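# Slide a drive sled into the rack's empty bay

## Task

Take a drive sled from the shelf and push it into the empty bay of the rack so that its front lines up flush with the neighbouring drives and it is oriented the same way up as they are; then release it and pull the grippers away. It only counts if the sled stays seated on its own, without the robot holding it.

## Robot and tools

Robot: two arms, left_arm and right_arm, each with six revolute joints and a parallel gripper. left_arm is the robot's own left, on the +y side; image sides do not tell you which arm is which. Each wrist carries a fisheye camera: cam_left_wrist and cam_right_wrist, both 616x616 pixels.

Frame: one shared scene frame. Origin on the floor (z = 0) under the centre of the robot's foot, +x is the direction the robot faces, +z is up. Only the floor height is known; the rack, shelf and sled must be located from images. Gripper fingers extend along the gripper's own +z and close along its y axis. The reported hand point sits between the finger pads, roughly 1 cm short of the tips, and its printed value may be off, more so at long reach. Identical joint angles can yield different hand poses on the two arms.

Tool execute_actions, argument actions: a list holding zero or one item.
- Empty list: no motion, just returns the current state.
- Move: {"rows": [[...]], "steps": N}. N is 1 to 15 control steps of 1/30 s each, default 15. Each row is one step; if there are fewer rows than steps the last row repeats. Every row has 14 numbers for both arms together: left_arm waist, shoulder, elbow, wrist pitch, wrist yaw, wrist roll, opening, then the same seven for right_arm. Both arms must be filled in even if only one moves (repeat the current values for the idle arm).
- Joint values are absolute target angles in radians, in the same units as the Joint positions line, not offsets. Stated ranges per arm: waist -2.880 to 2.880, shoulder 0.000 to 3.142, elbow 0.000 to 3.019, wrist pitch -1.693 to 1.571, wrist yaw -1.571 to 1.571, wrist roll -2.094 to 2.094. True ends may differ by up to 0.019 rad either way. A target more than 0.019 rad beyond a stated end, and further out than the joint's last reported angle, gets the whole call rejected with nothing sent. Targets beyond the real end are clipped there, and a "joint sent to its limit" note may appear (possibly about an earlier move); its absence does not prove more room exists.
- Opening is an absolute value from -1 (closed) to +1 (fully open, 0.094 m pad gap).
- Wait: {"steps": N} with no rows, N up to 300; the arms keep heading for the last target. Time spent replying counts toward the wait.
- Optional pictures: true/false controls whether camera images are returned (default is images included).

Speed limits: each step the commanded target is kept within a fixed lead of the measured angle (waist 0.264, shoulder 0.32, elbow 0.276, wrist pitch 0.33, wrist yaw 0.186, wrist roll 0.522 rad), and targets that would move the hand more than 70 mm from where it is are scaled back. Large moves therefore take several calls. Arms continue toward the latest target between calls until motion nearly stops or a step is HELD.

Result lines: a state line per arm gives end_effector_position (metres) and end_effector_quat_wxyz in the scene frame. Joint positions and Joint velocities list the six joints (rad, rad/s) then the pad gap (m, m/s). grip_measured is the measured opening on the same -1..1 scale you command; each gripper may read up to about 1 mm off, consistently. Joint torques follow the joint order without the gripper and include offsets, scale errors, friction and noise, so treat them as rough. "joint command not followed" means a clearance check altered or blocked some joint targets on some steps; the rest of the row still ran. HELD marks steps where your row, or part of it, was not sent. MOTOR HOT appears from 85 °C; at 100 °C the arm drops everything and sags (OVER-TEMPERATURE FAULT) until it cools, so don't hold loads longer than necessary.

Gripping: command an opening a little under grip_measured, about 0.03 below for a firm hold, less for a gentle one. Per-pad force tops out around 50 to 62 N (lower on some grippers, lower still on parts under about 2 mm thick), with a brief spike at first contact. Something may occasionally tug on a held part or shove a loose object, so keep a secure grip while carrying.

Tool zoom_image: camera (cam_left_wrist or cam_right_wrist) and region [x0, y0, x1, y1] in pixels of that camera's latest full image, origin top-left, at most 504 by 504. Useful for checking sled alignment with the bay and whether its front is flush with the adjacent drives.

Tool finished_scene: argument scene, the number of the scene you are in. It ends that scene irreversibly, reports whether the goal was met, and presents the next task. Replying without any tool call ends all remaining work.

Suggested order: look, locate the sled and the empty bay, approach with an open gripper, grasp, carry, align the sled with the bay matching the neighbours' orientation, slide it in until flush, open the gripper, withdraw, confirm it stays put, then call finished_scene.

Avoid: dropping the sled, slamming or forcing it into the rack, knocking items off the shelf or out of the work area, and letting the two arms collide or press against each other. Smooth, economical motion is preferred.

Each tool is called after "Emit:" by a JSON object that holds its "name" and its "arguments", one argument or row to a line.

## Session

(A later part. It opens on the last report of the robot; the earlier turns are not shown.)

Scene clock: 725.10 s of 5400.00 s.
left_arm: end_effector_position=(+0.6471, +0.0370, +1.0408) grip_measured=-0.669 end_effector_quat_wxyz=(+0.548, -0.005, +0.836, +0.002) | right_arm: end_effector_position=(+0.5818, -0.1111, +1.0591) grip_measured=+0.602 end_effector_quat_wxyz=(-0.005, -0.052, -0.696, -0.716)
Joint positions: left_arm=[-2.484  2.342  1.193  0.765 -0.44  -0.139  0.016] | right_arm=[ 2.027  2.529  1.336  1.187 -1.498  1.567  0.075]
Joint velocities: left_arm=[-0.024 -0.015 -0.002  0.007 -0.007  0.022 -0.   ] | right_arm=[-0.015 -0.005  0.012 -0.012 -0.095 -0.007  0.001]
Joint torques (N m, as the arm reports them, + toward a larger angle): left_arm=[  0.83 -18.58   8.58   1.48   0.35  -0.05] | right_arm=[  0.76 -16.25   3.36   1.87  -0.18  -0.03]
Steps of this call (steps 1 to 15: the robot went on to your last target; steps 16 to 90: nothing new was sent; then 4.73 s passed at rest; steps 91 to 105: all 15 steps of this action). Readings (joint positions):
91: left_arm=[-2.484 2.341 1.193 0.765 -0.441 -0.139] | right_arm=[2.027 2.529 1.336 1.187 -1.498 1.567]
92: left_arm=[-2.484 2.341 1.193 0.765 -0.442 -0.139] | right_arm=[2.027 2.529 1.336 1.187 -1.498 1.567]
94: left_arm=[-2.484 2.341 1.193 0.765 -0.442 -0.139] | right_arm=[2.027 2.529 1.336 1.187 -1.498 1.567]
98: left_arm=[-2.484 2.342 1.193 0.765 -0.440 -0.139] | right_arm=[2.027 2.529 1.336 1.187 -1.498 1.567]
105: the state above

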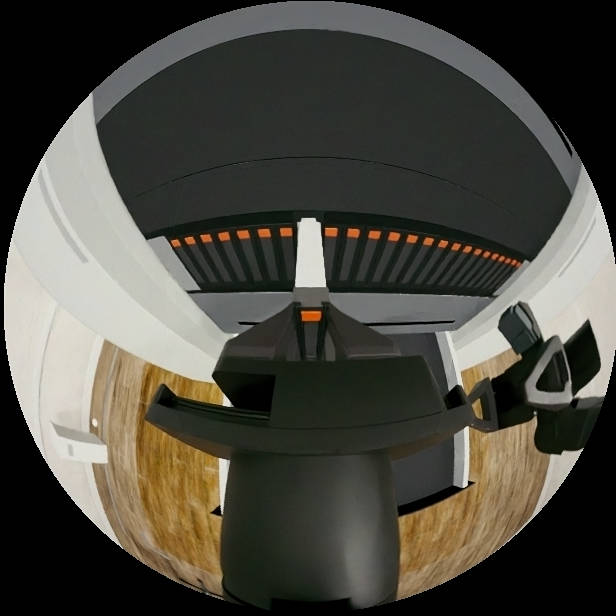

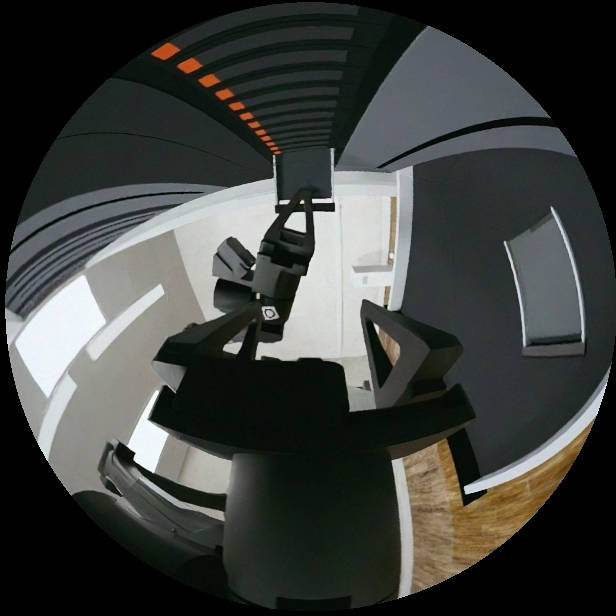

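Emit:
{"name": "execute_actions", "arguments": {
  "actions": [
    {"rows":[[-2.482,2.335,1.21,0.77,-0.438,-0.14,-0.7,2.02,2.55,1.33,1.2,-1.5,1.57,0.6],[-2.482,2.335,1.21,0.77,-0.438,-0.14,-0.7,2.02,2.55,1.33,1.2,-1.5,1.57,0.6],[-2.482,2.335,1.21,0.77,-0.438,-0.14,-0.7,2.02,2.55,1.33,1.2,-1.5,1.57,0.6],[-2.482,2.335,1.21,0.77,-0.438,-0.14,-0.66,2.02,2.55,1.33,1.2,-1.5,1.57,0.6],[-2.482,2.335,1.21,0.77,-0.438,-0.14,-0.62,2.02,2.55,1.33,1.2,-1.5,1.57,0.6]],"steps":15}
  ]
}}

Emit:
{"name": "zoom_image", "arguments": {
  "camera": "cam_left_wrist",
  "region": [260,180,360,330]
}}

Emit:
{"name": "zoom_image", "arguments": {
  "camera": "cam_right_wrist",
  "region": [250,120,370,250]
}}

Scene clock: 736.60 s of 5400.00 s.
left_arm: end_effector_position=(+0.6470, +0.0367, +1.0408) grip_measured=-0.623 end_effector_quat_wxyz=(+0.548, -0.005, +0.836, +0.002) | right_arm: end_effector_position=(+0.5818, -0.1111, +1.0591) grip_measured=+0.602 end_effector_quat_wxyz=(-0.005, -0.052, -0.696, -0.716)
Joint positions: left_arm=[-2.484  2.342  1.193  0.765 -0.44  -0.139  0.018] | right_arm=[ 2.027  2.529  1.336  1.187 -1.498  1.567  0.075]
Joint velocities: left_arm=[-0.015 -0.015 -0.012  0.017  0.007 -0.037 -0.001] | right_arm=[ 0.005 -0.005  0.017 -0.002 -0.066 -0.051  0.001]
Joint torques (N m, as the arm reports them, + toward a larger angle): left_arm=[ -0.86 -20.71   5.03   2.27  -0.02  -0.05] | right_arm=[  0.7  -16.31   3.43   1.86  -0.15  -0.02]
Steps of this call (steps 1 to 15: the robot went on to your last target; steps 16 to 90: nothing new was sent; then 8.00 s passed at rest; steps 91 to 105: all 15 steps of this action). Readings (joint positions):
91: left_arm=[-2.484 2.342 1.193 0.765 -0.440 -0.139] | right_arm=[2.027 2.529 1.336 1.187 -1.498 1.567]
92: left_arm=[-2.484 2.342 1.193 0.765 -0.441 -0.139] | right_arm=[2.027 2.529 1.336 1.187 -1.498 1.567]
94: left_arm=[-2.484 2.342 1.193 0.765 -0.441 -0.139] | right_arm=[2.027 2.529 1.336 1.187 -1.498 1.567]
98: left_arm=[-2.484 2.342 1.193 0.765 -0.440 -0.139] | right_arm=[2.027 2.529 1.336 1.187 -1.498 1.567]
105: the state above

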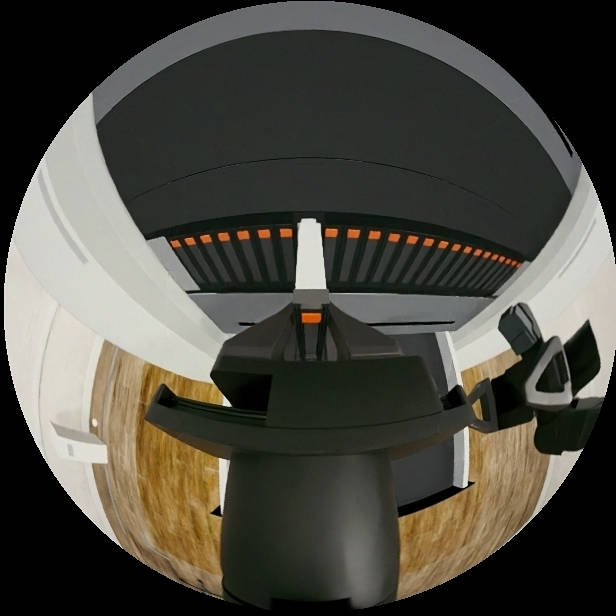

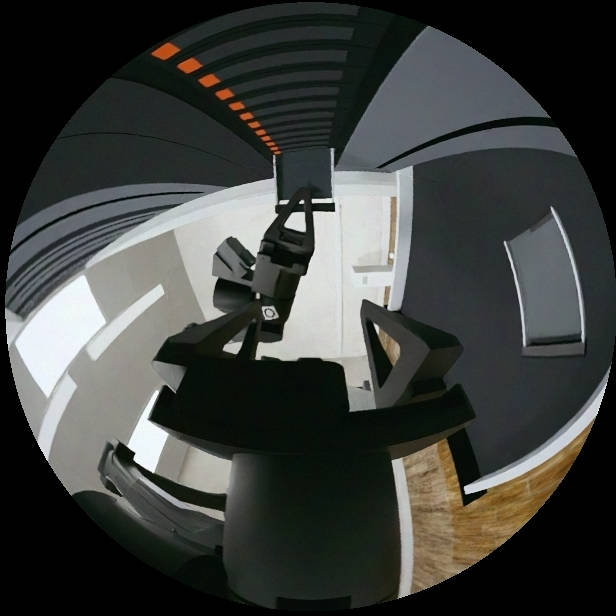

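Region (260, 180, 360, 330) of cam_left_wrist's 616x616 image, scaled by 3.360, with more detail than that image has.

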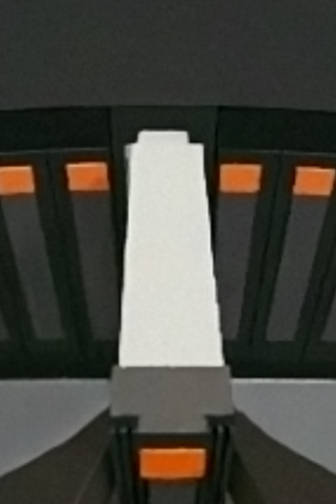

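Region (250, 120, 370, 250) of cam_right_wrist's 616x616 image, scaled by 3.877, with more detail than that image has; it fills the left 465 columns of this view, and the rest is white.

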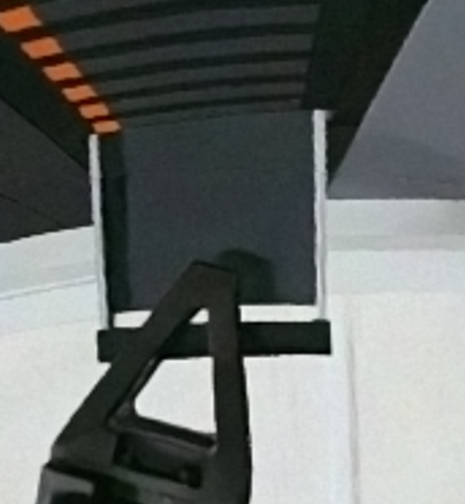

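Emit:
{"name": "execute_actions", "arguments": {
  "actions": [
    {"rows":[[-2.478,2.335,1.21,0.77,-0.436,-0.14,-0.66,2.02,2.55,1.33,1.2,-1.5,1.57,0.6],[-2.478,2.335,1.21,0.77,-0.436,-0.14,-0.7,2.02,2.55,1.33,1.2,-1.5,1.57,0.6],[-2.478,2.335,1.21,0.77,-0.436,-0.14,-0.7,2.02,2.55,1.33,1.2,-1.5,1.57,0.6],[-2.478,2.335,1.21,0.77,-0.436,-0.14,-0.7,2.02,2.55,1.33,1.2,-1.5,1.57,0.6],[-2.478,2.33,1.225,0.765,-0.436,-0.14,-0.7,2.02,2.55,1.33,1.2,-1.5,1.57,0.6],[-2.476,2.33,1.235,0.76,-0.434,-0.14,-0.7,2.02,2.55,1.33,1.2,-1.5,1.57,0.6],[-2.474,2.33,1.245,0.755,-0.432,-0.14,-0.7,2.02,2.55,1.33,1.2,-1.5,1.57,0.6],[-2.472,2.33,1.255,0.75,-0.43,-0.14,-0.7,2.02,2.55,1.33,1.2,-1.5,1.57,0.6],[-2.47,2.33,1.265,0.745,-0.428,-0.14,-0.7,2.02,2.55,1.33,1.2,-1.5,1.57,0.6]],"steps":15}
  ]
}}

Scene clock: 749.77 s of 5400.00 s.
left_arm: end_effector_position=(+0.6481, +0.0368, +1.0406) grip_measured=-0.670 end_effector_quat_wxyz=(+0.547, -0.004, +0.837, +0.003) | right_arm: end_effector_position=(+0.5818, -0.1111, +1.0591) grip_measured=+0.602 end_effector_quat_wxyz=(-0.005, -0.052, -0.696, -0.716)
Joint positions: left_arm=[-2.483  2.342  1.197  0.758 -0.44  -0.139  0.016] | right_arm=[ 2.027  2.529  1.336  1.187 -1.498  1.567  0.075]
Joint velocities: left_arm=[-0.024 -0.005  0.012 -0.022 -0.007  0.007  0.   ] | right_arm=[-0.005 -0.015 -0.022  0.007  0.066  0.007 -0.001]
Joint torques (N m, as the arm reports them, + toward a larger angle): left_arm=[ -0.01 -20.75   8.35   1.45   0.42  -0.05] | right_arm=[  0.6  -16.14   3.4    1.9   -0.16  -0.03]
Steps of this call (steps 1 to 15: the robot went on to your last target; steps 16 to 90: nothing new was sent; then 9.67 s passed at rest; steps 91 to 105: all 15 steps of this action). Readings (joint positions):
91: left_arm=[-2.484 2.342 1.193 0.765 -0.440 -0.139] | right_arm=[2.027 2.529 1.336 1.187 -1.498 1.567]
92: left_arm=[-2.484 2.342 1.193 0.765 -0.440 -0.139] | right_arm=[2.027 2.529 1.336 1.187 -1.498 1.567]
94: left_arm=[-2.483 2.342 1.193 0.765 -0.440 -0.139] | right_arm=[2.027 2.529 1.336 1.187 -1.498 1.567]
98: left_arm=[-2.483 2.342 1.194 0.763 -0.440 -0.139] | right_arm=[2.027 2.529 1.336 1.187 -1.498 1.567]
105: the state above

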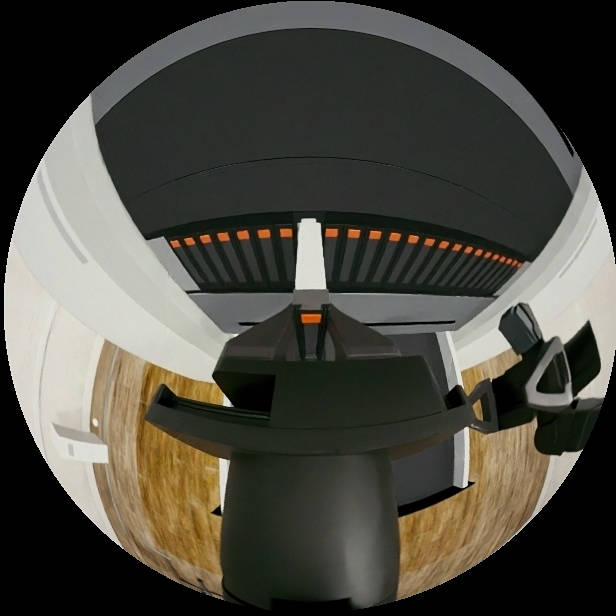

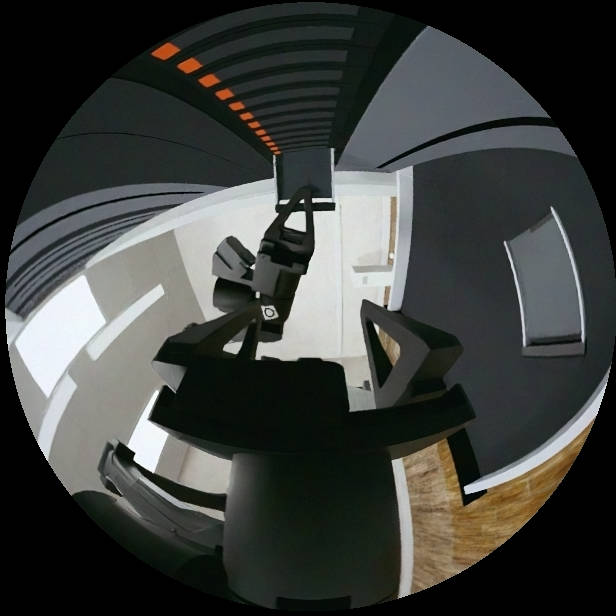

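Emit:
{"name": "execute_actions", "arguments": {
  "actions": [
    {"rows":[[-2.472,2.32,1.25,0.755,-0.435,-0.14,-0.7,2.02,2.55,1.33,1.2,-1.5,1.57,0.6],[-2.47,2.31,1.255,0.748,-0.434,-0.14,-0.7,2.02,2.55,1.33,1.2,-1.5,1.57,0.6],[-2.468,2.305,1.265,0.741,-0.432,-0.14,-0.7,2.02,2.55,1.33,1.2,-1.5,1.57,0.6],[-2.466,2.31,1.275,0.735,-0.43,-0.14,-0.7,2.02,2.55,1.33,1.2,-1.5,1.57,0.6],[-2.464,2.315,1.285,0.73,-0.428,-0.14,-0.7,2.02,2.55,1.33,1.2,-1.5,1.57,0.6],[-2.462,2.32,1.295,0.725,-0.426,-0.14,-0.7,2.02,2.55,1.33,1.2,-1.5,1.57,0.6]],"steps":15}
  ]
}}

Scene clock: 760.23 s of 5400.00 s.
left_arm: end_effector_position=(+0.6518, +0.0369, +1.0406) grip_measured=-0.670 end_effector_quat_wxyz=(+0.542, -0.003, +0.840, +0.005) | right_arm: end_effector_position=(+0.5818, -0.1111, +1.0591) grip_measured=+0.602 end_effector_quat_wxyz=(-0.005, -0.052, -0.696, -0.716)
Joint positions: left_arm=[-2.481  2.339  1.209  0.73  -0.439 -0.139  0.016] | right_arm=[ 2.027  2.529  1.336  1.187 -1.498  1.567  0.075]
Joint velocities: left_arm=[-0.015  0.005  0.002  0.002 -0.007  0.022 -0.001] | right_arm=[-0.015 -0.005 -0.002  0.012 -0.022  0.007 -0.   ]
Joint torques (N m, as the arm reports them, + toward a larger angle): left_arm=[  0.56 -21.69   9.57   1.77   0.45  -0.04] | right_arm=[  0.6  -16.21   3.43   1.89  -0.17  -0.03]
Steps of this call (steps 1 to 15: the robot went on to your last target; steps 16 to 90: nothing new was sent; then 6.97 s passed at rest; steps 91 to 105: all 15 steps of this action). Readings (joint positions):
91: left_arm=[-2.483 2.342 1.197 0.758 -0.441 -0.139] | right_arm=[2.027 2.529 1.336 1.187 -1.498 1.567]
92: left_arm=[-2.483 2.341 1.197 0.758 -0.441 -0.139] | right_arm=[2.027 2.529 1.336 1.187 -1.498 1.567]
94: left_arm=[-2.483 2.340 1.198 0.752 -0.441 -0.139] | right_arm=[2.027 2.529 1.336 1.187 -1.498 1.567]
98: left_arm=[-2.481 2.339 1.207 0.735 -0.440 -0.139] | right_arm=[2.027 2.529 1.336 1.187 -1.498 1.567]
105: the state above

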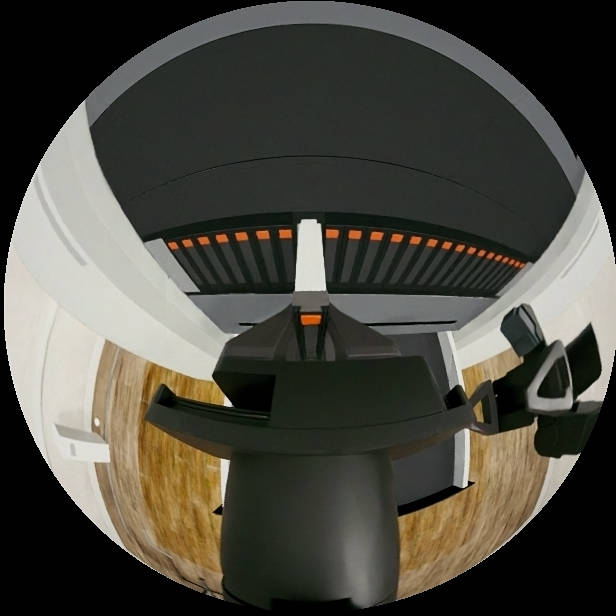

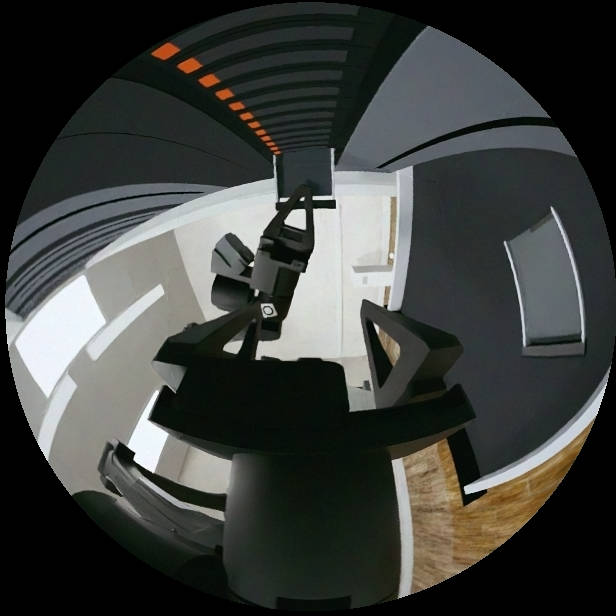

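Emit:
{"name": "execute_actions", "arguments": {
  "actions": [
    {"rows":[[-2.48,2.33,1.22,0.735,-0.438,-0.14,-0.7,2.02,2.55,1.33,1.2,-1.5,1.57,0.6],[-2.48,2.33,1.22,0.735,-0.438,-0.14,-0.7,2.02,2.55,1.33,1.2,-1.5,1.57,0.6],[-2.48,2.33,1.22,0.735,-0.438,-0.14,-0.6,2.02,2.55,1.33,1.2,-1.5,1.57,0.6],[-2.48,2.33,1.22,0.735,-0.438,-0.14,-0.45,2.02,2.55,1.33,1.2,-1.5,1.57,0.6],[-2.48,2.33,1.22,0.735,-0.438,-0.14,-0.4,2.02,2.55,1.33,1.2,-1.5,1.57,0.6],[-2.48,2.33,1.22,0.735,-0.438,-0.14,-0.4,2.02,2.55,1.33,1.2,-1.5,1.57,0.6],[-2.483,2.33,1.18,0.76,-0.44,-0.14,-0.4,2.02,2.55,1.33,1.2,-1.5,1.57,0.6],[-2.486,2.33,1.155,0.785,-0.442,-0.14,-0.4,2.02,2.55,1.33,1.2,-1.5,1.57,0.6],[-2.49,2.33,1.13,0.81,-0.444,-0.14,-0.4,2.02,2.55,1.33,1.2,-1.5,1.57,0.6],[-2.494,2.33,1.105,0.835,-0.446,-0.14,-0.4,2.02,2.55,1.33,1.2,-1.5,1.57,0.6],[-2.498,2.33,1.08,0.86,-0.448,-0.14,-0.4,2.02,2.55,1.33,1.2,-1.5,1.57,0.6]],"steps":15}
  ]
}}

Emit:
{"name": "execute_actions", "arguments": {
  "actions": [
    {"rows":[[-2.5,2.325,1.06,0.875,-0.45,-0.14,-0.4,2.02,2.55,1.33,1.2,-1.5,1.57,0.6]],"steps":12}
  ]
}}

Scene clock: 770.73 s of 5400.00 s.
left_arm: end_effector_position=(+0.6023, +0.0534, +1.0182) grip_measured=-0.403 end_effector_quat_wxyz=(+0.530, +0.003, +0.848, +0.010) | right_arm: end_effector_position=(+0.5818, -0.1111, +1.0591) grip_measured=+0.602 end_effector_quat_wxyz=(-0.005, -0.052, -0.696, -0.716)
Joint positions: left_arm=[-2.49   2.338  1.074  0.832 -0.445 -0.139  0.028] | right_arm=[ 2.027  2.529  1.336  1.187 -1.498  1.567  0.075]
Joint velocities: left_arm=[-0.044  0.005 -0.164  0.032 -0.081 -0.007  0.   ] | right_arm=[-0.005 -0.005  0.002 -0.012 -0.051 -0.066 -0.002]
Joint torques (N m, as the arm reports them, + toward a larger angle): left_arm=[ -2.12 -19.02   4.25   3.18  -0.3   -0.04] | right_arm=[  0.69 -16.19   3.4    1.88  -0.18  -0.04]
Steps of this call (steps 1 to 15: the robot went on to your last target; steps 16 to 90: nothing new was sent; then 7.00 s passed at rest; steps 91 to 105: all 15 steps of this action). Readings (joint positions):
91: left_arm=[-2.481 2.339 1.208 0.730 -0.440 -0.139] | right_arm=[2.027 2.529 1.336 1.187 -1.498 1.567]
92: left_arm=[-2.481 2.339 1.208 0.730 -0.440 -0.139] | right_arm=[2.027 2.529 1.336 1.187 -1.498 1.567]
94: left_arm=[-2.481 2.339 1.208 0.730 -0.439 -0.139] | right_arm=[2.027 2.529 1.336 1.187 -1.498 1.567]
98: left_arm=[-2.481 2.339 1.195 0.743 -0.439 -0.139] | right_arm=[2.027 2.529 1.336 1.187 -1.498 1.567]
105: the state above

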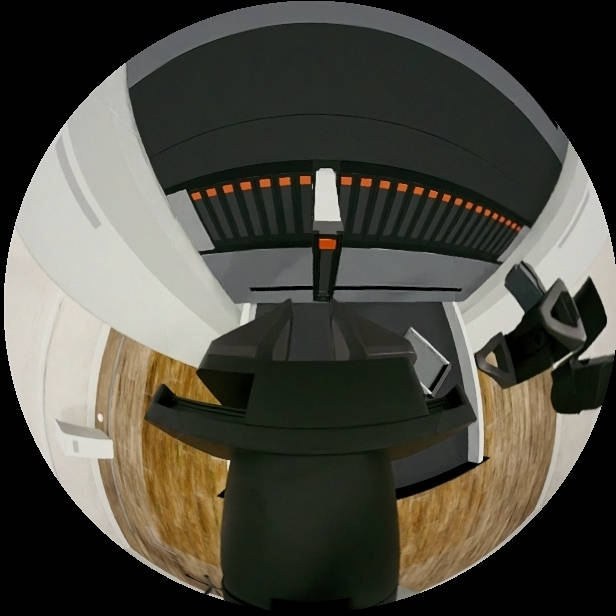

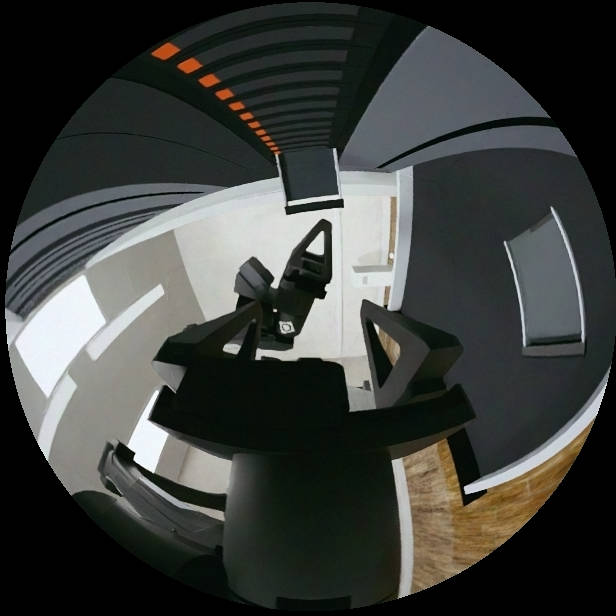

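Scene clock: 771.13 s of 5400.00 s.
left_arm: end_effector_position=(+0.5985, +0.0540, +1.0189) grip_measured=-0.403 end_effector_quat_wxyz=(+0.534, +0.002, +0.845, +0.009) | right_arm: end_effector_position=(+0.5818, -0.1111, +1.0591) grip_measured=+0.602 end_effector_quat_wxyz=(-0.005, -0.052, -0.696, -0.716)
Joint positions: left_arm=[-2.492  2.339  1.061  0.855 -0.447 -0.139  0.028] | right_arm=[ 2.027  2.529  1.336  1.187 -1.498  1.567  0.075]
Joint velocities: left_arm=[-0.015 -0.015  0.002 -0.007 -0.051  0.022 -0.   ] | right_arm=[-0.005  0.005 -0.002  0.002 -0.037  0.007 -0.   ]
Joint torques (N m, as the arm reports them, + toward a larger angle): left_arm=[ -2.01 -19.23   3.13   2.96  -0.28  -0.05] | right_arm=[  0.83 -16.2    3.32   1.81  -0.18  -0.03]
Steps of this call (steps 1 to 12: all 12 steps of this action). Readings (joint positions):
1: left_arm=[-2.491 2.339 1.069 0.836 -0.445 -0.139] | right_arm=[2.027 2.529 1.336 1.187 -1.498 1.567]
2: left_arm=[-2.492 2.339 1.064 0.843 -0.446 -0.139] | right_arm=[2.027 2.529 1.336 1.187 -1.498 1.567]
4: left_arm=[-2.492 2.339 1.061 0.850 -0.447 -0.139] | right_arm=[2.027 2.529 1.336 1.187 -1.498 1.567]
8: left_arm=[-2.492 2.339 1.061 0.855 -0.447 -0.139] | right_arm=[2.027 2.529 1.336 1.187 -1.498 1.567]
12: the state above

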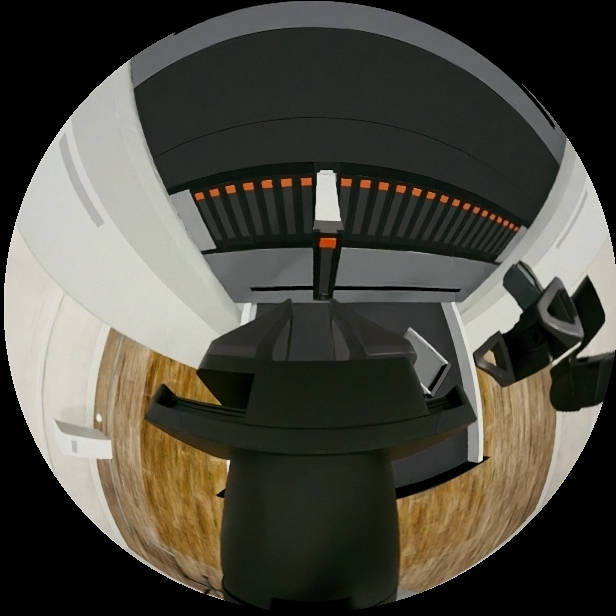

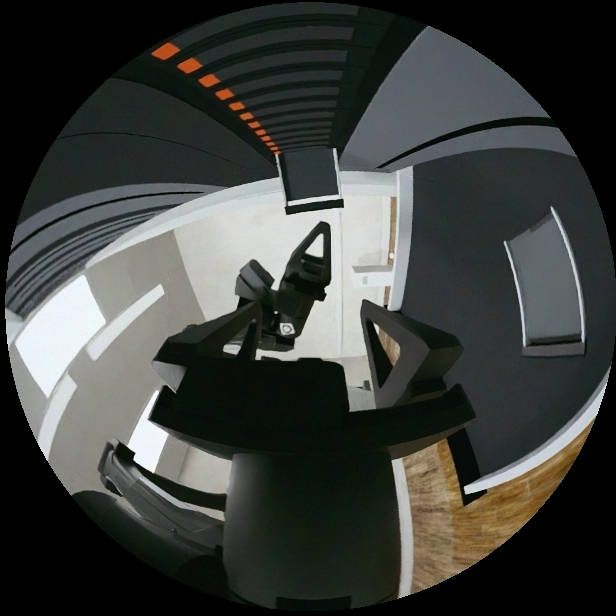

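Emit:
{"name": "execute_actions", "arguments": {
  "actions": [
    {"rows":[[-2.51,2.31,1.07,0.87,-0.46,-0.14,-0.8,2.02,2.55,1.33,1.2,-1.5,1.57,0.6],[-2.52,2.30,1.07,0.86,-0.47,-0.14,-1,2.02,2.55,1.33,1.2,-1.5,1.57,0.6],[-2.53,2.29,1.07,0.86,-0.478,-0.14,-1,2.02,2.55,1.33,1.2,-1.5,1.57,0.6]],"steps":15}
  ]
}}

Scene clock: 781.27 s of 5400.00 s.
left_arm: end_effector_position=(+0.5982, +0.0351, +1.0398) grip_measured=-0.982 end_effector_quat_wxyz=(+0.548, +0.004, +0.837, +0.005) | right_arm: end_effector_position=(+0.5818, -0.1111, +1.0591) grip_measured=+0.602 end_effector_quat_wxyz=(-0.005, -0.052, -0.696, -0.716)
Joint positions: left_arm=[-2.526  2.308  1.061  0.855 -0.475 -0.139  0.001] | right_arm=[ 2.027  2.529  1.336  1.187 -1.498  1.567  0.075]
Joint velocities: left_arm=[-0.015 -0.015  0.002  0.012  0.022  0.007  0.001] | right_arm=[-0.005  0.005  0.007  0.022  0.022 -0.007 -0.001]
Joint torques (N m, as the arm reports them, + toward a larger angle): left_arm=[ -1.71 -19.89   3.94   2.28  -0.26  -0.04] | right_arm=[  0.7  -16.29   3.43   1.89  -0.17  -0.03]
Steps of this call (steps 1 to 15: the robot went on to your last target; steps 16 to 90: nothing new was sent; then 6.63 s passed at rest; steps 91 to 105: all 15 steps of this action). Readings (joint positions):
91: left_arm=[-2.493 2.339 1.061 0.855 -0.452 -0.139] | right_arm=[2.027 2.529 1.336 1.187 -1.498 1.567]
92: left_arm=[-2.494 2.337 1.061 0.855 -0.461 -0.139] | right_arm=[2.027 2.529 1.336 1.187 -1.498 1.567]
94: left_arm=[-2.500 2.333 1.061 0.855 -0.474 -0.139] | right_arm=[2.027 2.529 1.336 1.187 -1.498 1.567]
98: left_arm=[-2.519 2.318 1.061 0.855 -0.475 -0.139] | right_arm=[2.027 2.529 1.336 1.187 -1.498 1.567]
105: the state above

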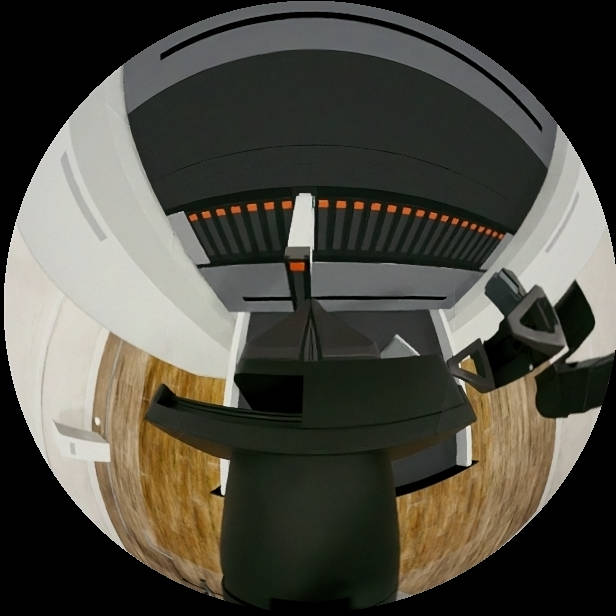

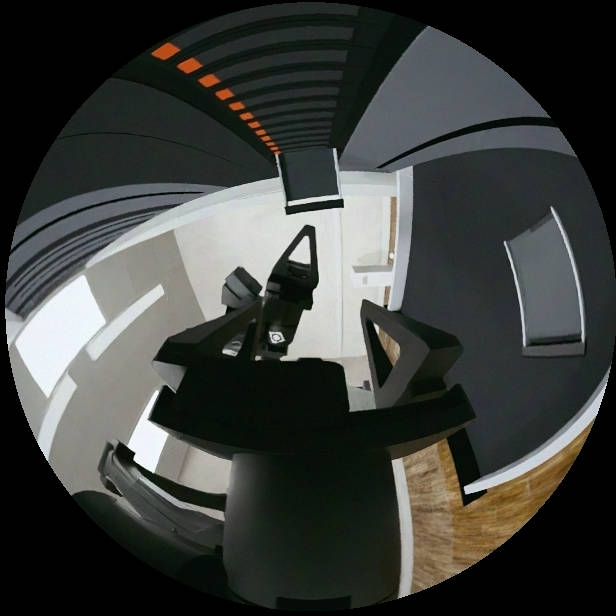

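Emit:
{"name": "execute_actions", "arguments": {
  "actions": [
    {"rows":[[-2.515,2.295,1.09,0.86,-0.465,-0.14,-1,2.02,2.55,1.33,1.2,-1.5,1.57,0.6],[-2.505,2.3,1.11,0.85,-0.458,-0.14,-1,2.02,2.55,1.33,1.2,-1.5,1.57,0.6],[-2.495,2.305,1.13,0.84,-0.452,-0.14,-1,2.02,2.55,1.33,1.2,-1.5,1.57,0.6],[-2.488,2.31,1.15,0.83,-0.446,-0.14,-1,2.02,2.55,1.33,1.2,-1.5,1.57,0.6]],"steps":15}
  ]
}}

Scene clock: 787.07 s of 5400.00 s.
left_arm: end_effector_position=(+0.6276, +0.0377, +1.0524) grip_measured=-0.982 end_effector_quat_wxyz=(+0.561, -0.005, +0.828, -0.006) | right_arm: end_effector_position=(+0.5818, -0.1111, +1.0591) grip_measured=+0.602 end_effector_quat_wxyz=(-0.005, -0.052, -0.696, -0.716)
Joint positions: left_arm=[-2.497  2.31   1.121  0.838 -0.444 -0.139  0.001] | right_arm=[ 2.027  2.529  1.336  1.187 -1.498  1.567  0.075]
Joint velocities: left_arm=[-0.005 -0.005 -0.012  0.017  0.007 -0.007 -0.   ] | right_arm=[-0.005 -0.005 -0.007  0.012  0.051  0.022  0.   ]
Joint torques (N m, as the arm reports them, + toward a larger angle): left_arm=[ -0.73 -18.81   5.5    1.76  -0.2   -0.04] | right_arm=[  0.79 -16.23   3.45   1.82  -0.17  -0.03]
Steps of this call (steps 1 to 15: the robot went on to your last target; steps 16 to 90: nothing new was sent; then 2.30 s passed at rest; steps 91 to 105: all 15 steps of this action). Readings (joint positions):
91: left_arm=[-2.526 2.308 1.061 0.855 -0.472 -0.139] | right_arm=[2.027 2.529 1.336 1.187 -1.498 1.567]
92: left_arm=[-2.526 2.308 1.063 0.855 -0.466 -0.139] | right_arm=[2.027 2.529 1.336 1.187 -1.498 1.567]
94: left_arm=[-2.520 2.309 1.076 0.847 -0.453 -0.139] | right_arm=[2.027 2.529 1.336 1.187 -1.498 1.567]
98: left_arm=[-2.502 2.310 1.116 0.839 -0.448 -0.139] | right_arm=[2.027 2.529 1.336 1.187 -1.498 1.567]
105: the state above

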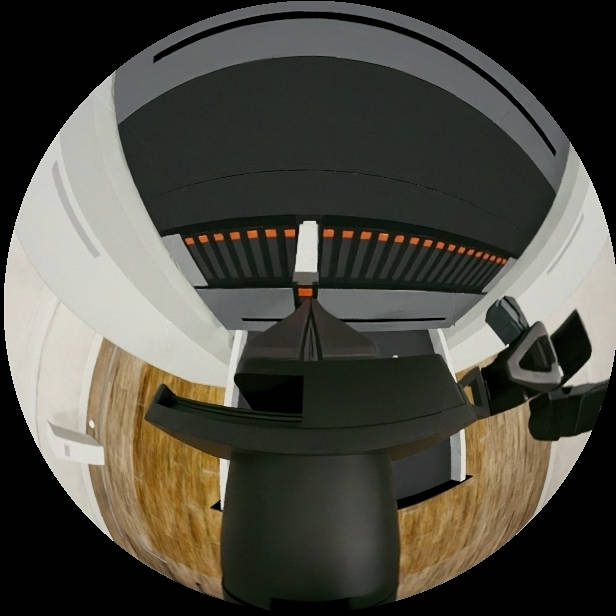

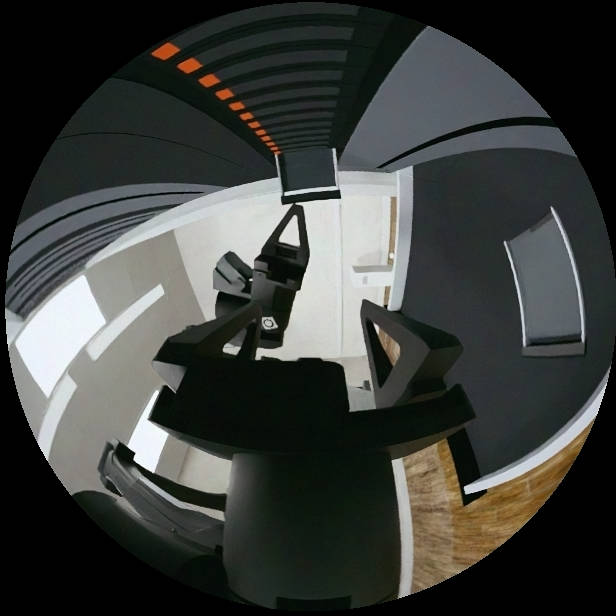

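Emit:
{"name": "execute_actions", "arguments": {
  "actions": [
    {"rows":[[-2.485,2.332,1.13,0.845,-0.44,-0.14,-1,2.02,2.55,1.33,1.2,-1.5,1.57,0.6]],"steps":12}
  ]
}}

Emit:
{"name": "execute_actions", "arguments": {
  "actions": [
    {"rows":[[-2.483,2.334,1.17,0.835,-0.438,-0.14,-1,2.02,2.55,1.33,1.2,-1.5,1.57,0.6],[-2.479,2.338,1.185,0.825,-0.434,-0.14,-1,2.02,2.55,1.33,1.2,-1.5,1.57,0.6],[-2.475,2.342,1.2,0.815,-0.43,-0.14,-1,2.02,2.55,1.33,1.2,-1.5,1.57,0.6],[-2.471,2.346,1.215,0.805,-0.426,-0.14,-1,2.02,2.55,1.33,1.2,-1.5,1.57,0.6],[-2.467,2.35,1.23,0.795,-0.422,-0.14,-1,2.02,2.55,1.33,1.2,-1.5,1.57,0.6]],"steps":15}
  ]
}}

Scene clock: 795.13 s of 5400.00 s.
left_arm: end_effector_position=(+0.6240, +0.0394, +1.0414) grip_measured=-0.982 end_effector_quat_wxyz=(+0.554, -0.003, +0.832, -0.003) | right_arm: end_effector_position=(+0.5818, -0.1111, +1.0591) grip_measured=+0.602 end_effector_quat_wxyz=(-0.005, -0.052, -0.696, -0.716)
Joint positions: left_arm=[-2.496  2.327  1.121  0.838 -0.443 -0.139  0.001] | right_arm=[ 2.027  2.529  1.336  1.187 -1.498  1.567  0.075]
Joint velocities: left_arm=[-0.024  0.005 -0.017 -0.007 -0.081 -0.007 -0.001] | right_arm=[-0.005 -0.005  0.002  0.002  0.007 -0.007 -0.001]
Joint torques (N m, as the arm reports them, + toward a larger angle): left_arm=[ -0.21 -18.86   4.18   2.42   0.02  -0.04] | right_arm=[  0.84 -16.43   3.44   1.85  -0.17  -0.06]
Steps of this call (steps 1 to 15: the robot went on to your last target; steps 16 to 90: nothing new was sent; then 4.67 s passed at rest; steps 91 to 102: all 12 steps of this action). Readings (joint positions):
91: left_arm=[-2.497 2.311 1.121 0.838 -0.443 -0.139] | right_arm=[2.027 2.529 1.336 1.187 -1.498 1.567]
92: left_arm=[-2.497 2.312 1.121 0.838 -0.443 -0.139] | right_arm=[2.027 2.529 1.336 1.187 -1.498 1.567]
94: left_arm=[-2.497 2.316 1.121 0.838 -0.443 -0.139] | right_arm=[2.027 2.529 1.336 1.187 -1.498 1.567]
98: left_arm=[-2.496 2.325 1.121 0.838 -0.443 -0.139] | right_arm=[2.027 2.529 1.336 1.187 -1.498 1.567]
102: the state above

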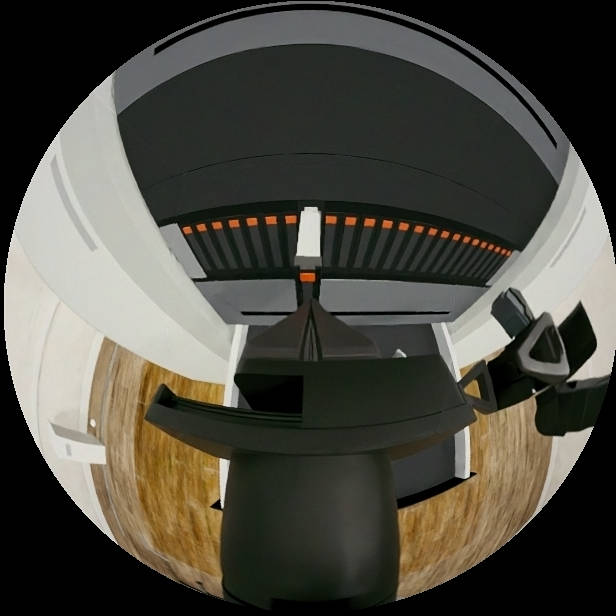

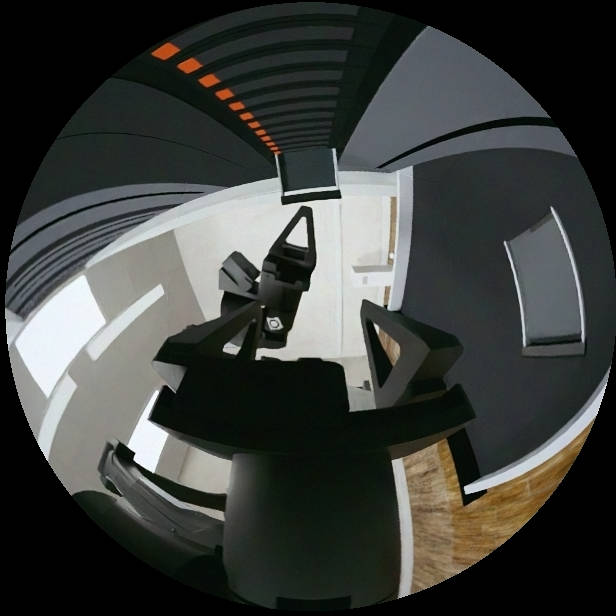

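Scene clock: 795.63 s of 5400.00 s.
left_arm: end_effector_position=(+0.6552, +0.0384, +1.0486) grip_measured=-0.982 end_effector_quat_wxyz=(+0.564, -0.010, +0.826, -0.009) | right_arm: end_effector_position=(+0.5818, -0.1111, +1.0591) grip_measured=+0.602 end_effector_quat_wxyz=(-0.005, -0.052, -0.696, -0.716)
Joint positions: left_arm=[-2.474  2.345  1.202  0.803 -0.424 -0.139  0.001] | right_arm=[ 2.027  2.529  1.336  1.187 -1.498  1.567  0.075]
Joint velocities: left_arm=[-0.015 -0.015  0.007  0.002 -0.022 -0.022 -0.   ] | right_arm=[ 0.005 -0.005 -0.017  0.002  0.022 -0.066 -0.   ]
Joint torques (N m, as the arm reports them, + toward a larger angle): left_arm=[ -0.57 -19.12   5.83   1.67   0.    -0.03] | right_arm=[  0.68 -16.28   3.41   1.88  -0.18  -0.03]
Steps of this call (steps 1 to 15: all 15 steps of this action). Readings (joint positions):
1: left_arm=[-2.496 2.327 1.122 0.838 -0.442 -0.139] | right_arm=[2.027 2.529 1.336 1.187 -1.498 1.567]
2: left_arm=[-2.495 2.328 1.127 0.836 -0.439 -0.139] | right_arm=[2.027 2.529 1.336 1.187 -1.498 1.567]
4: left_arm=[-2.493 2.333 1.146 0.826 -0.432 -0.139] | right_arm=[2.027 2.529 1.336 1.187 -1.498 1.567]
8: left_arm=[-2.482 2.345 1.194 0.806 -0.424 -0.139] | right_arm=[2.027 2.529 1.336 1.187 -1.498 1.567]
15: the state above

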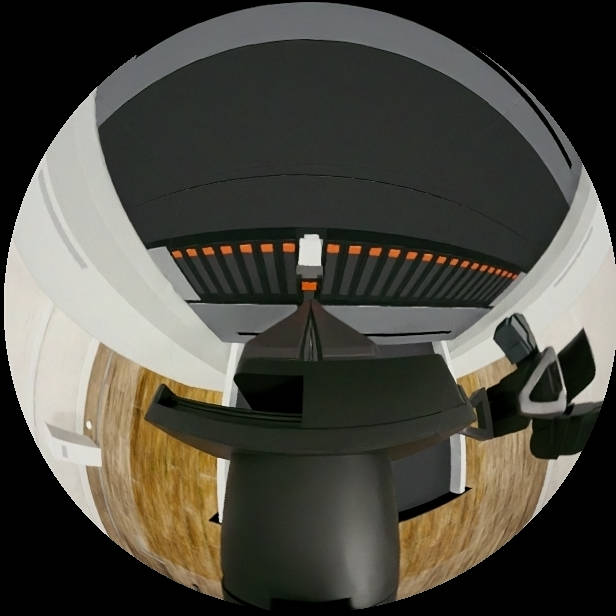

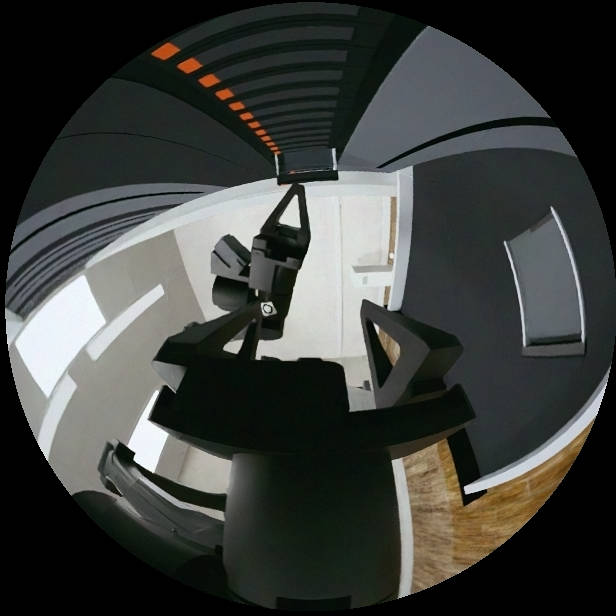

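Pushing slides it in freely. Continuing, a little lower.

Emit:
{"name": "execute_actions", "arguments": {
  "actions": [
    {"rows":[[-2.463,2.358,1.24,0.785,-0.418,-0.14,-1,2.02,2.55,1.33,1.2,-1.5,1.57,0.6],[-2.459,2.364,1.255,0.775,-0.414,-0.14,-1,2.02,2.55,1.33,1.2,-1.5,1.57,0.6],[-2.455,2.37,1.27,0.765,-0.41,-0.14,-1,2.02,2.55,1.33,1.2,-1.5,1.57,0.6],[-2.451,2.376,1.285,0.755,-0.406,-0.14,-1,2.02,2.55,1.33,1.2,-1.5,1.57,0.6],[-2.447,2.382,1.3,0.745,-0.402,-0.14,-1,2.02,2.55,1.33,1.2,-1.5,1.57,0.6],[-2.443,2.388,1.315,0.735,-0.398,-0.14,-1,2.02,2.55,1.33,1.2,-1.5,1.57,0.6]],"steps":15}
  ]
}}

Scene clock: 807.10 s of 5400.00 s.
left_arm: end_effector_position=(+0.6789, +0.0422, +1.0366) grip_measured=-0.982 end_effector_quat_wxyz=(+0.555, -0.011, +0.832, -0.008) | right_arm: end_effector_position=(+0.5818, -0.1111, +1.0591) grip_measured=+0.602 end_effector_quat_wxyz=(-0.005, -0.052, -0.696, -0.716)
Joint positions: left_arm=[-2.45   2.384  1.28   0.743 -0.4   -0.139  0.001] | right_arm=[ 2.027  2.529  1.336  1.187 -1.498  1.567  0.075]
Joint velocities: left_arm=[-0.005 -0.015 -0.002 -0.007 -0.007 -0.066  0.   ] | right_arm=[-0.005  0.005  0.022 -0.012 -0.022 -0.022 -0.   ]
Joint torques (N m, as the arm reports them, + toward a larger angle): left_arm=[ -1.01 -20.82   6.49   1.76   0.    -0.04] | right_arm=[  0.59 -16.09   3.42   1.87  -0.19  -0.03]
Steps of this call (steps 1 to 15: the robot went on to your last target; steps 16 to 90: nothing new was sent; then 7.97 s passed at rest; steps 91 to 105: all 15 steps of this action). Readings (joint positions):
91: left_arm=[-2.474 2.345 1.202 0.802 -0.423 -0.139] | right_arm=[2.027 2.529 1.336 1.187 -1.498 1.567]
92: left_arm=[-2.474 2.346 1.204 0.796 -0.420 -0.139] | right_arm=[2.027 2.529 1.336 1.187 -1.498 1.567]
94: left_arm=[-2.472 2.353 1.218 0.781 -0.412 -0.139] | right_arm=[2.027 2.529 1.336 1.187 -1.498 1.567]
98: left_arm=[-2.461 2.379 1.271 0.750 -0.401 -0.139] | right_arm=[2.027 2.529 1.336 1.187 -1.498 1.567]
105: the state above

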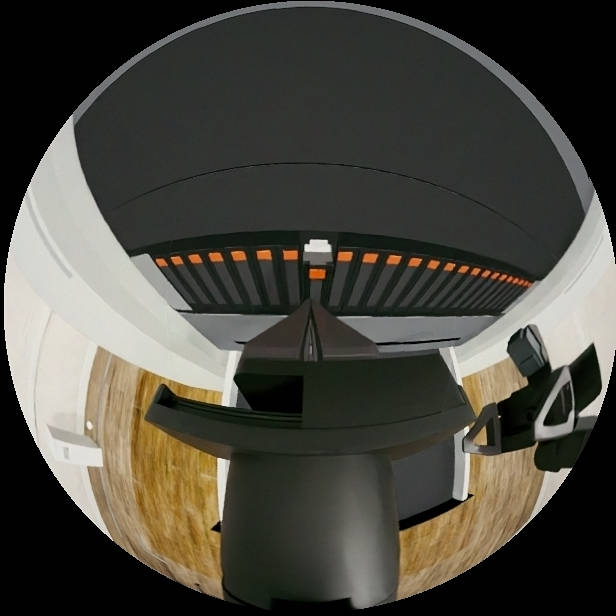

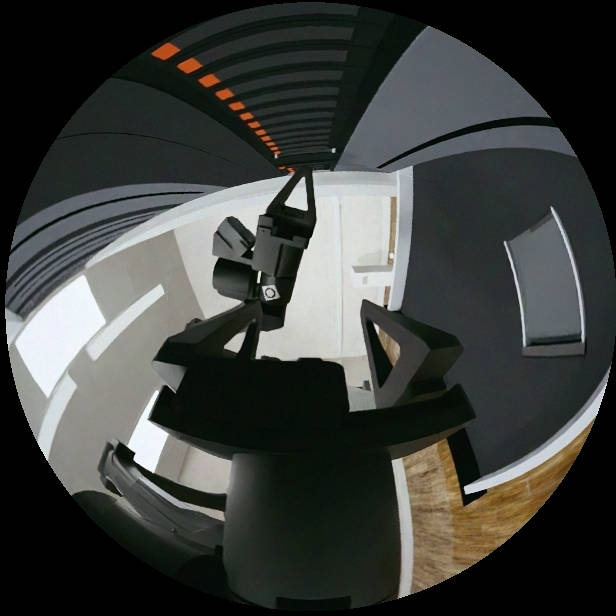

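Emit:
{"name": "execute_actions", "arguments": {
  "actions": [
    {"rows":[[-2.455,2.388,1.315,0.74,-0.405,-0.14,-1,2.02,2.55,1.33,1.2,-1.5,1.57,0.6],[-2.458,2.39,1.325,0.735,-0.405,-0.14,-1,2.02,2.55,1.33,1.2,-1.5,1.57,0.6],[-2.458,2.393,1.34,0.727,-0.405,-0.14,-1,2.02,2.55,1.33,1.2,-1.5,1.57,0.6],[-2.456,2.397,1.355,0.719,-0.403,-0.14,-1,2.02,2.55,1.33,1.2,-1.5,1.57,0.6],[-2.454,2.401,1.37,0.711,-0.401,-0.14,-1,2.02,2.55,1.33,1.2,-1.5,1.57,0.6]],"steps":15}
  ]
}}

Emit:
{"name": "zoom_image", "arguments": {
  "camera": "cam_left_wrist",
  "region": [250,200,380,330]
}}

Scene clock: 815.40 s of 5400.00 s.
left_arm: end_effector_position=(+0.6951, +0.0357, +1.0422) grip_measured=-0.983 end_effector_quat_wxyz=(+0.561, -0.013, +0.828, -0.010) | right_arm: end_effector_position=(+0.5818, -0.1111, +1.0591) grip_measured=+0.602 end_effector_quat_wxyz=(-0.005, -0.052, -0.696, -0.716)
Joint positions: left_arm=[-2.45   2.397  1.333  0.72  -0.402 -0.139  0.001] | right_arm=[ 2.027  2.529  1.336  1.187 -1.498  1.567  0.075]
Joint velocities: left_arm=[ 0.005  0.005 -0.012 -0.012  0.007  0.007  0.001] | right_arm=[-0.015 -0.005 -0.002  0.007 -0.007 -0.051 -0.001]
Joint torques (N m, as the arm reports them, + toward a larger angle): left_arm=[ -1.82 -20.93   6.86   1.65  -0.07  -0.03] | right_arm=[  0.64 -16.53   3.4    1.82  -0.18  -0.03]
Steps of this call (steps 1 to 15: the robot went on to your last target; steps 16 to 90: nothing new was sent; then 4.80 s passed at rest; steps 91 to 105: all 15 steps of this action). Readings (joint positions):
91: left_arm=[-2.450 2.384 1.280 0.743 -0.401 -0.139] | right_arm=[2.027 2.529 1.336 1.187 -1.498 1.567]
92: left_arm=[-2.450 2.384 1.280 0.743 -0.401 -0.139] | right_arm=[2.027 2.529 1.336 1.187 -1.498 1.567]
94: left_arm=[-2.450 2.385 1.288 0.737 -0.402 -0.139] | right_arm=[2.027 2.529 1.336 1.187 -1.498 1.567]
98: left_arm=[-2.450 2.397 1.325 0.721 -0.402 -0.139] | right_arm=[2.027 2.529 1.336 1.187 -1.498 1.567]
105: the state above

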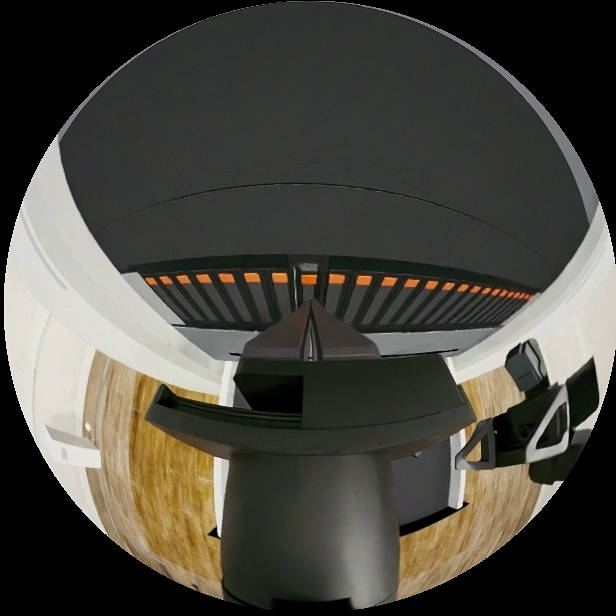

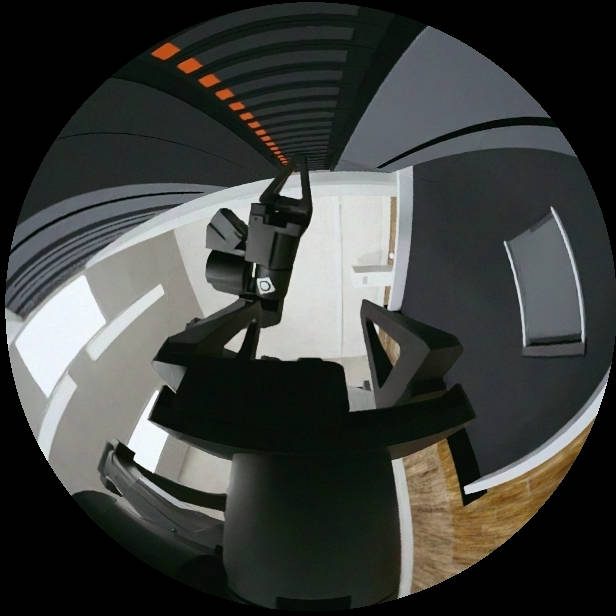

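Region (250, 200, 380, 330) of cam_left_wrist's 616x616 image, scaled by 3.877, with more detail than that image has.

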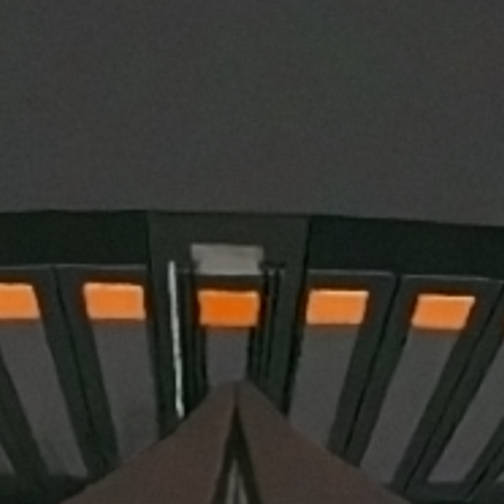

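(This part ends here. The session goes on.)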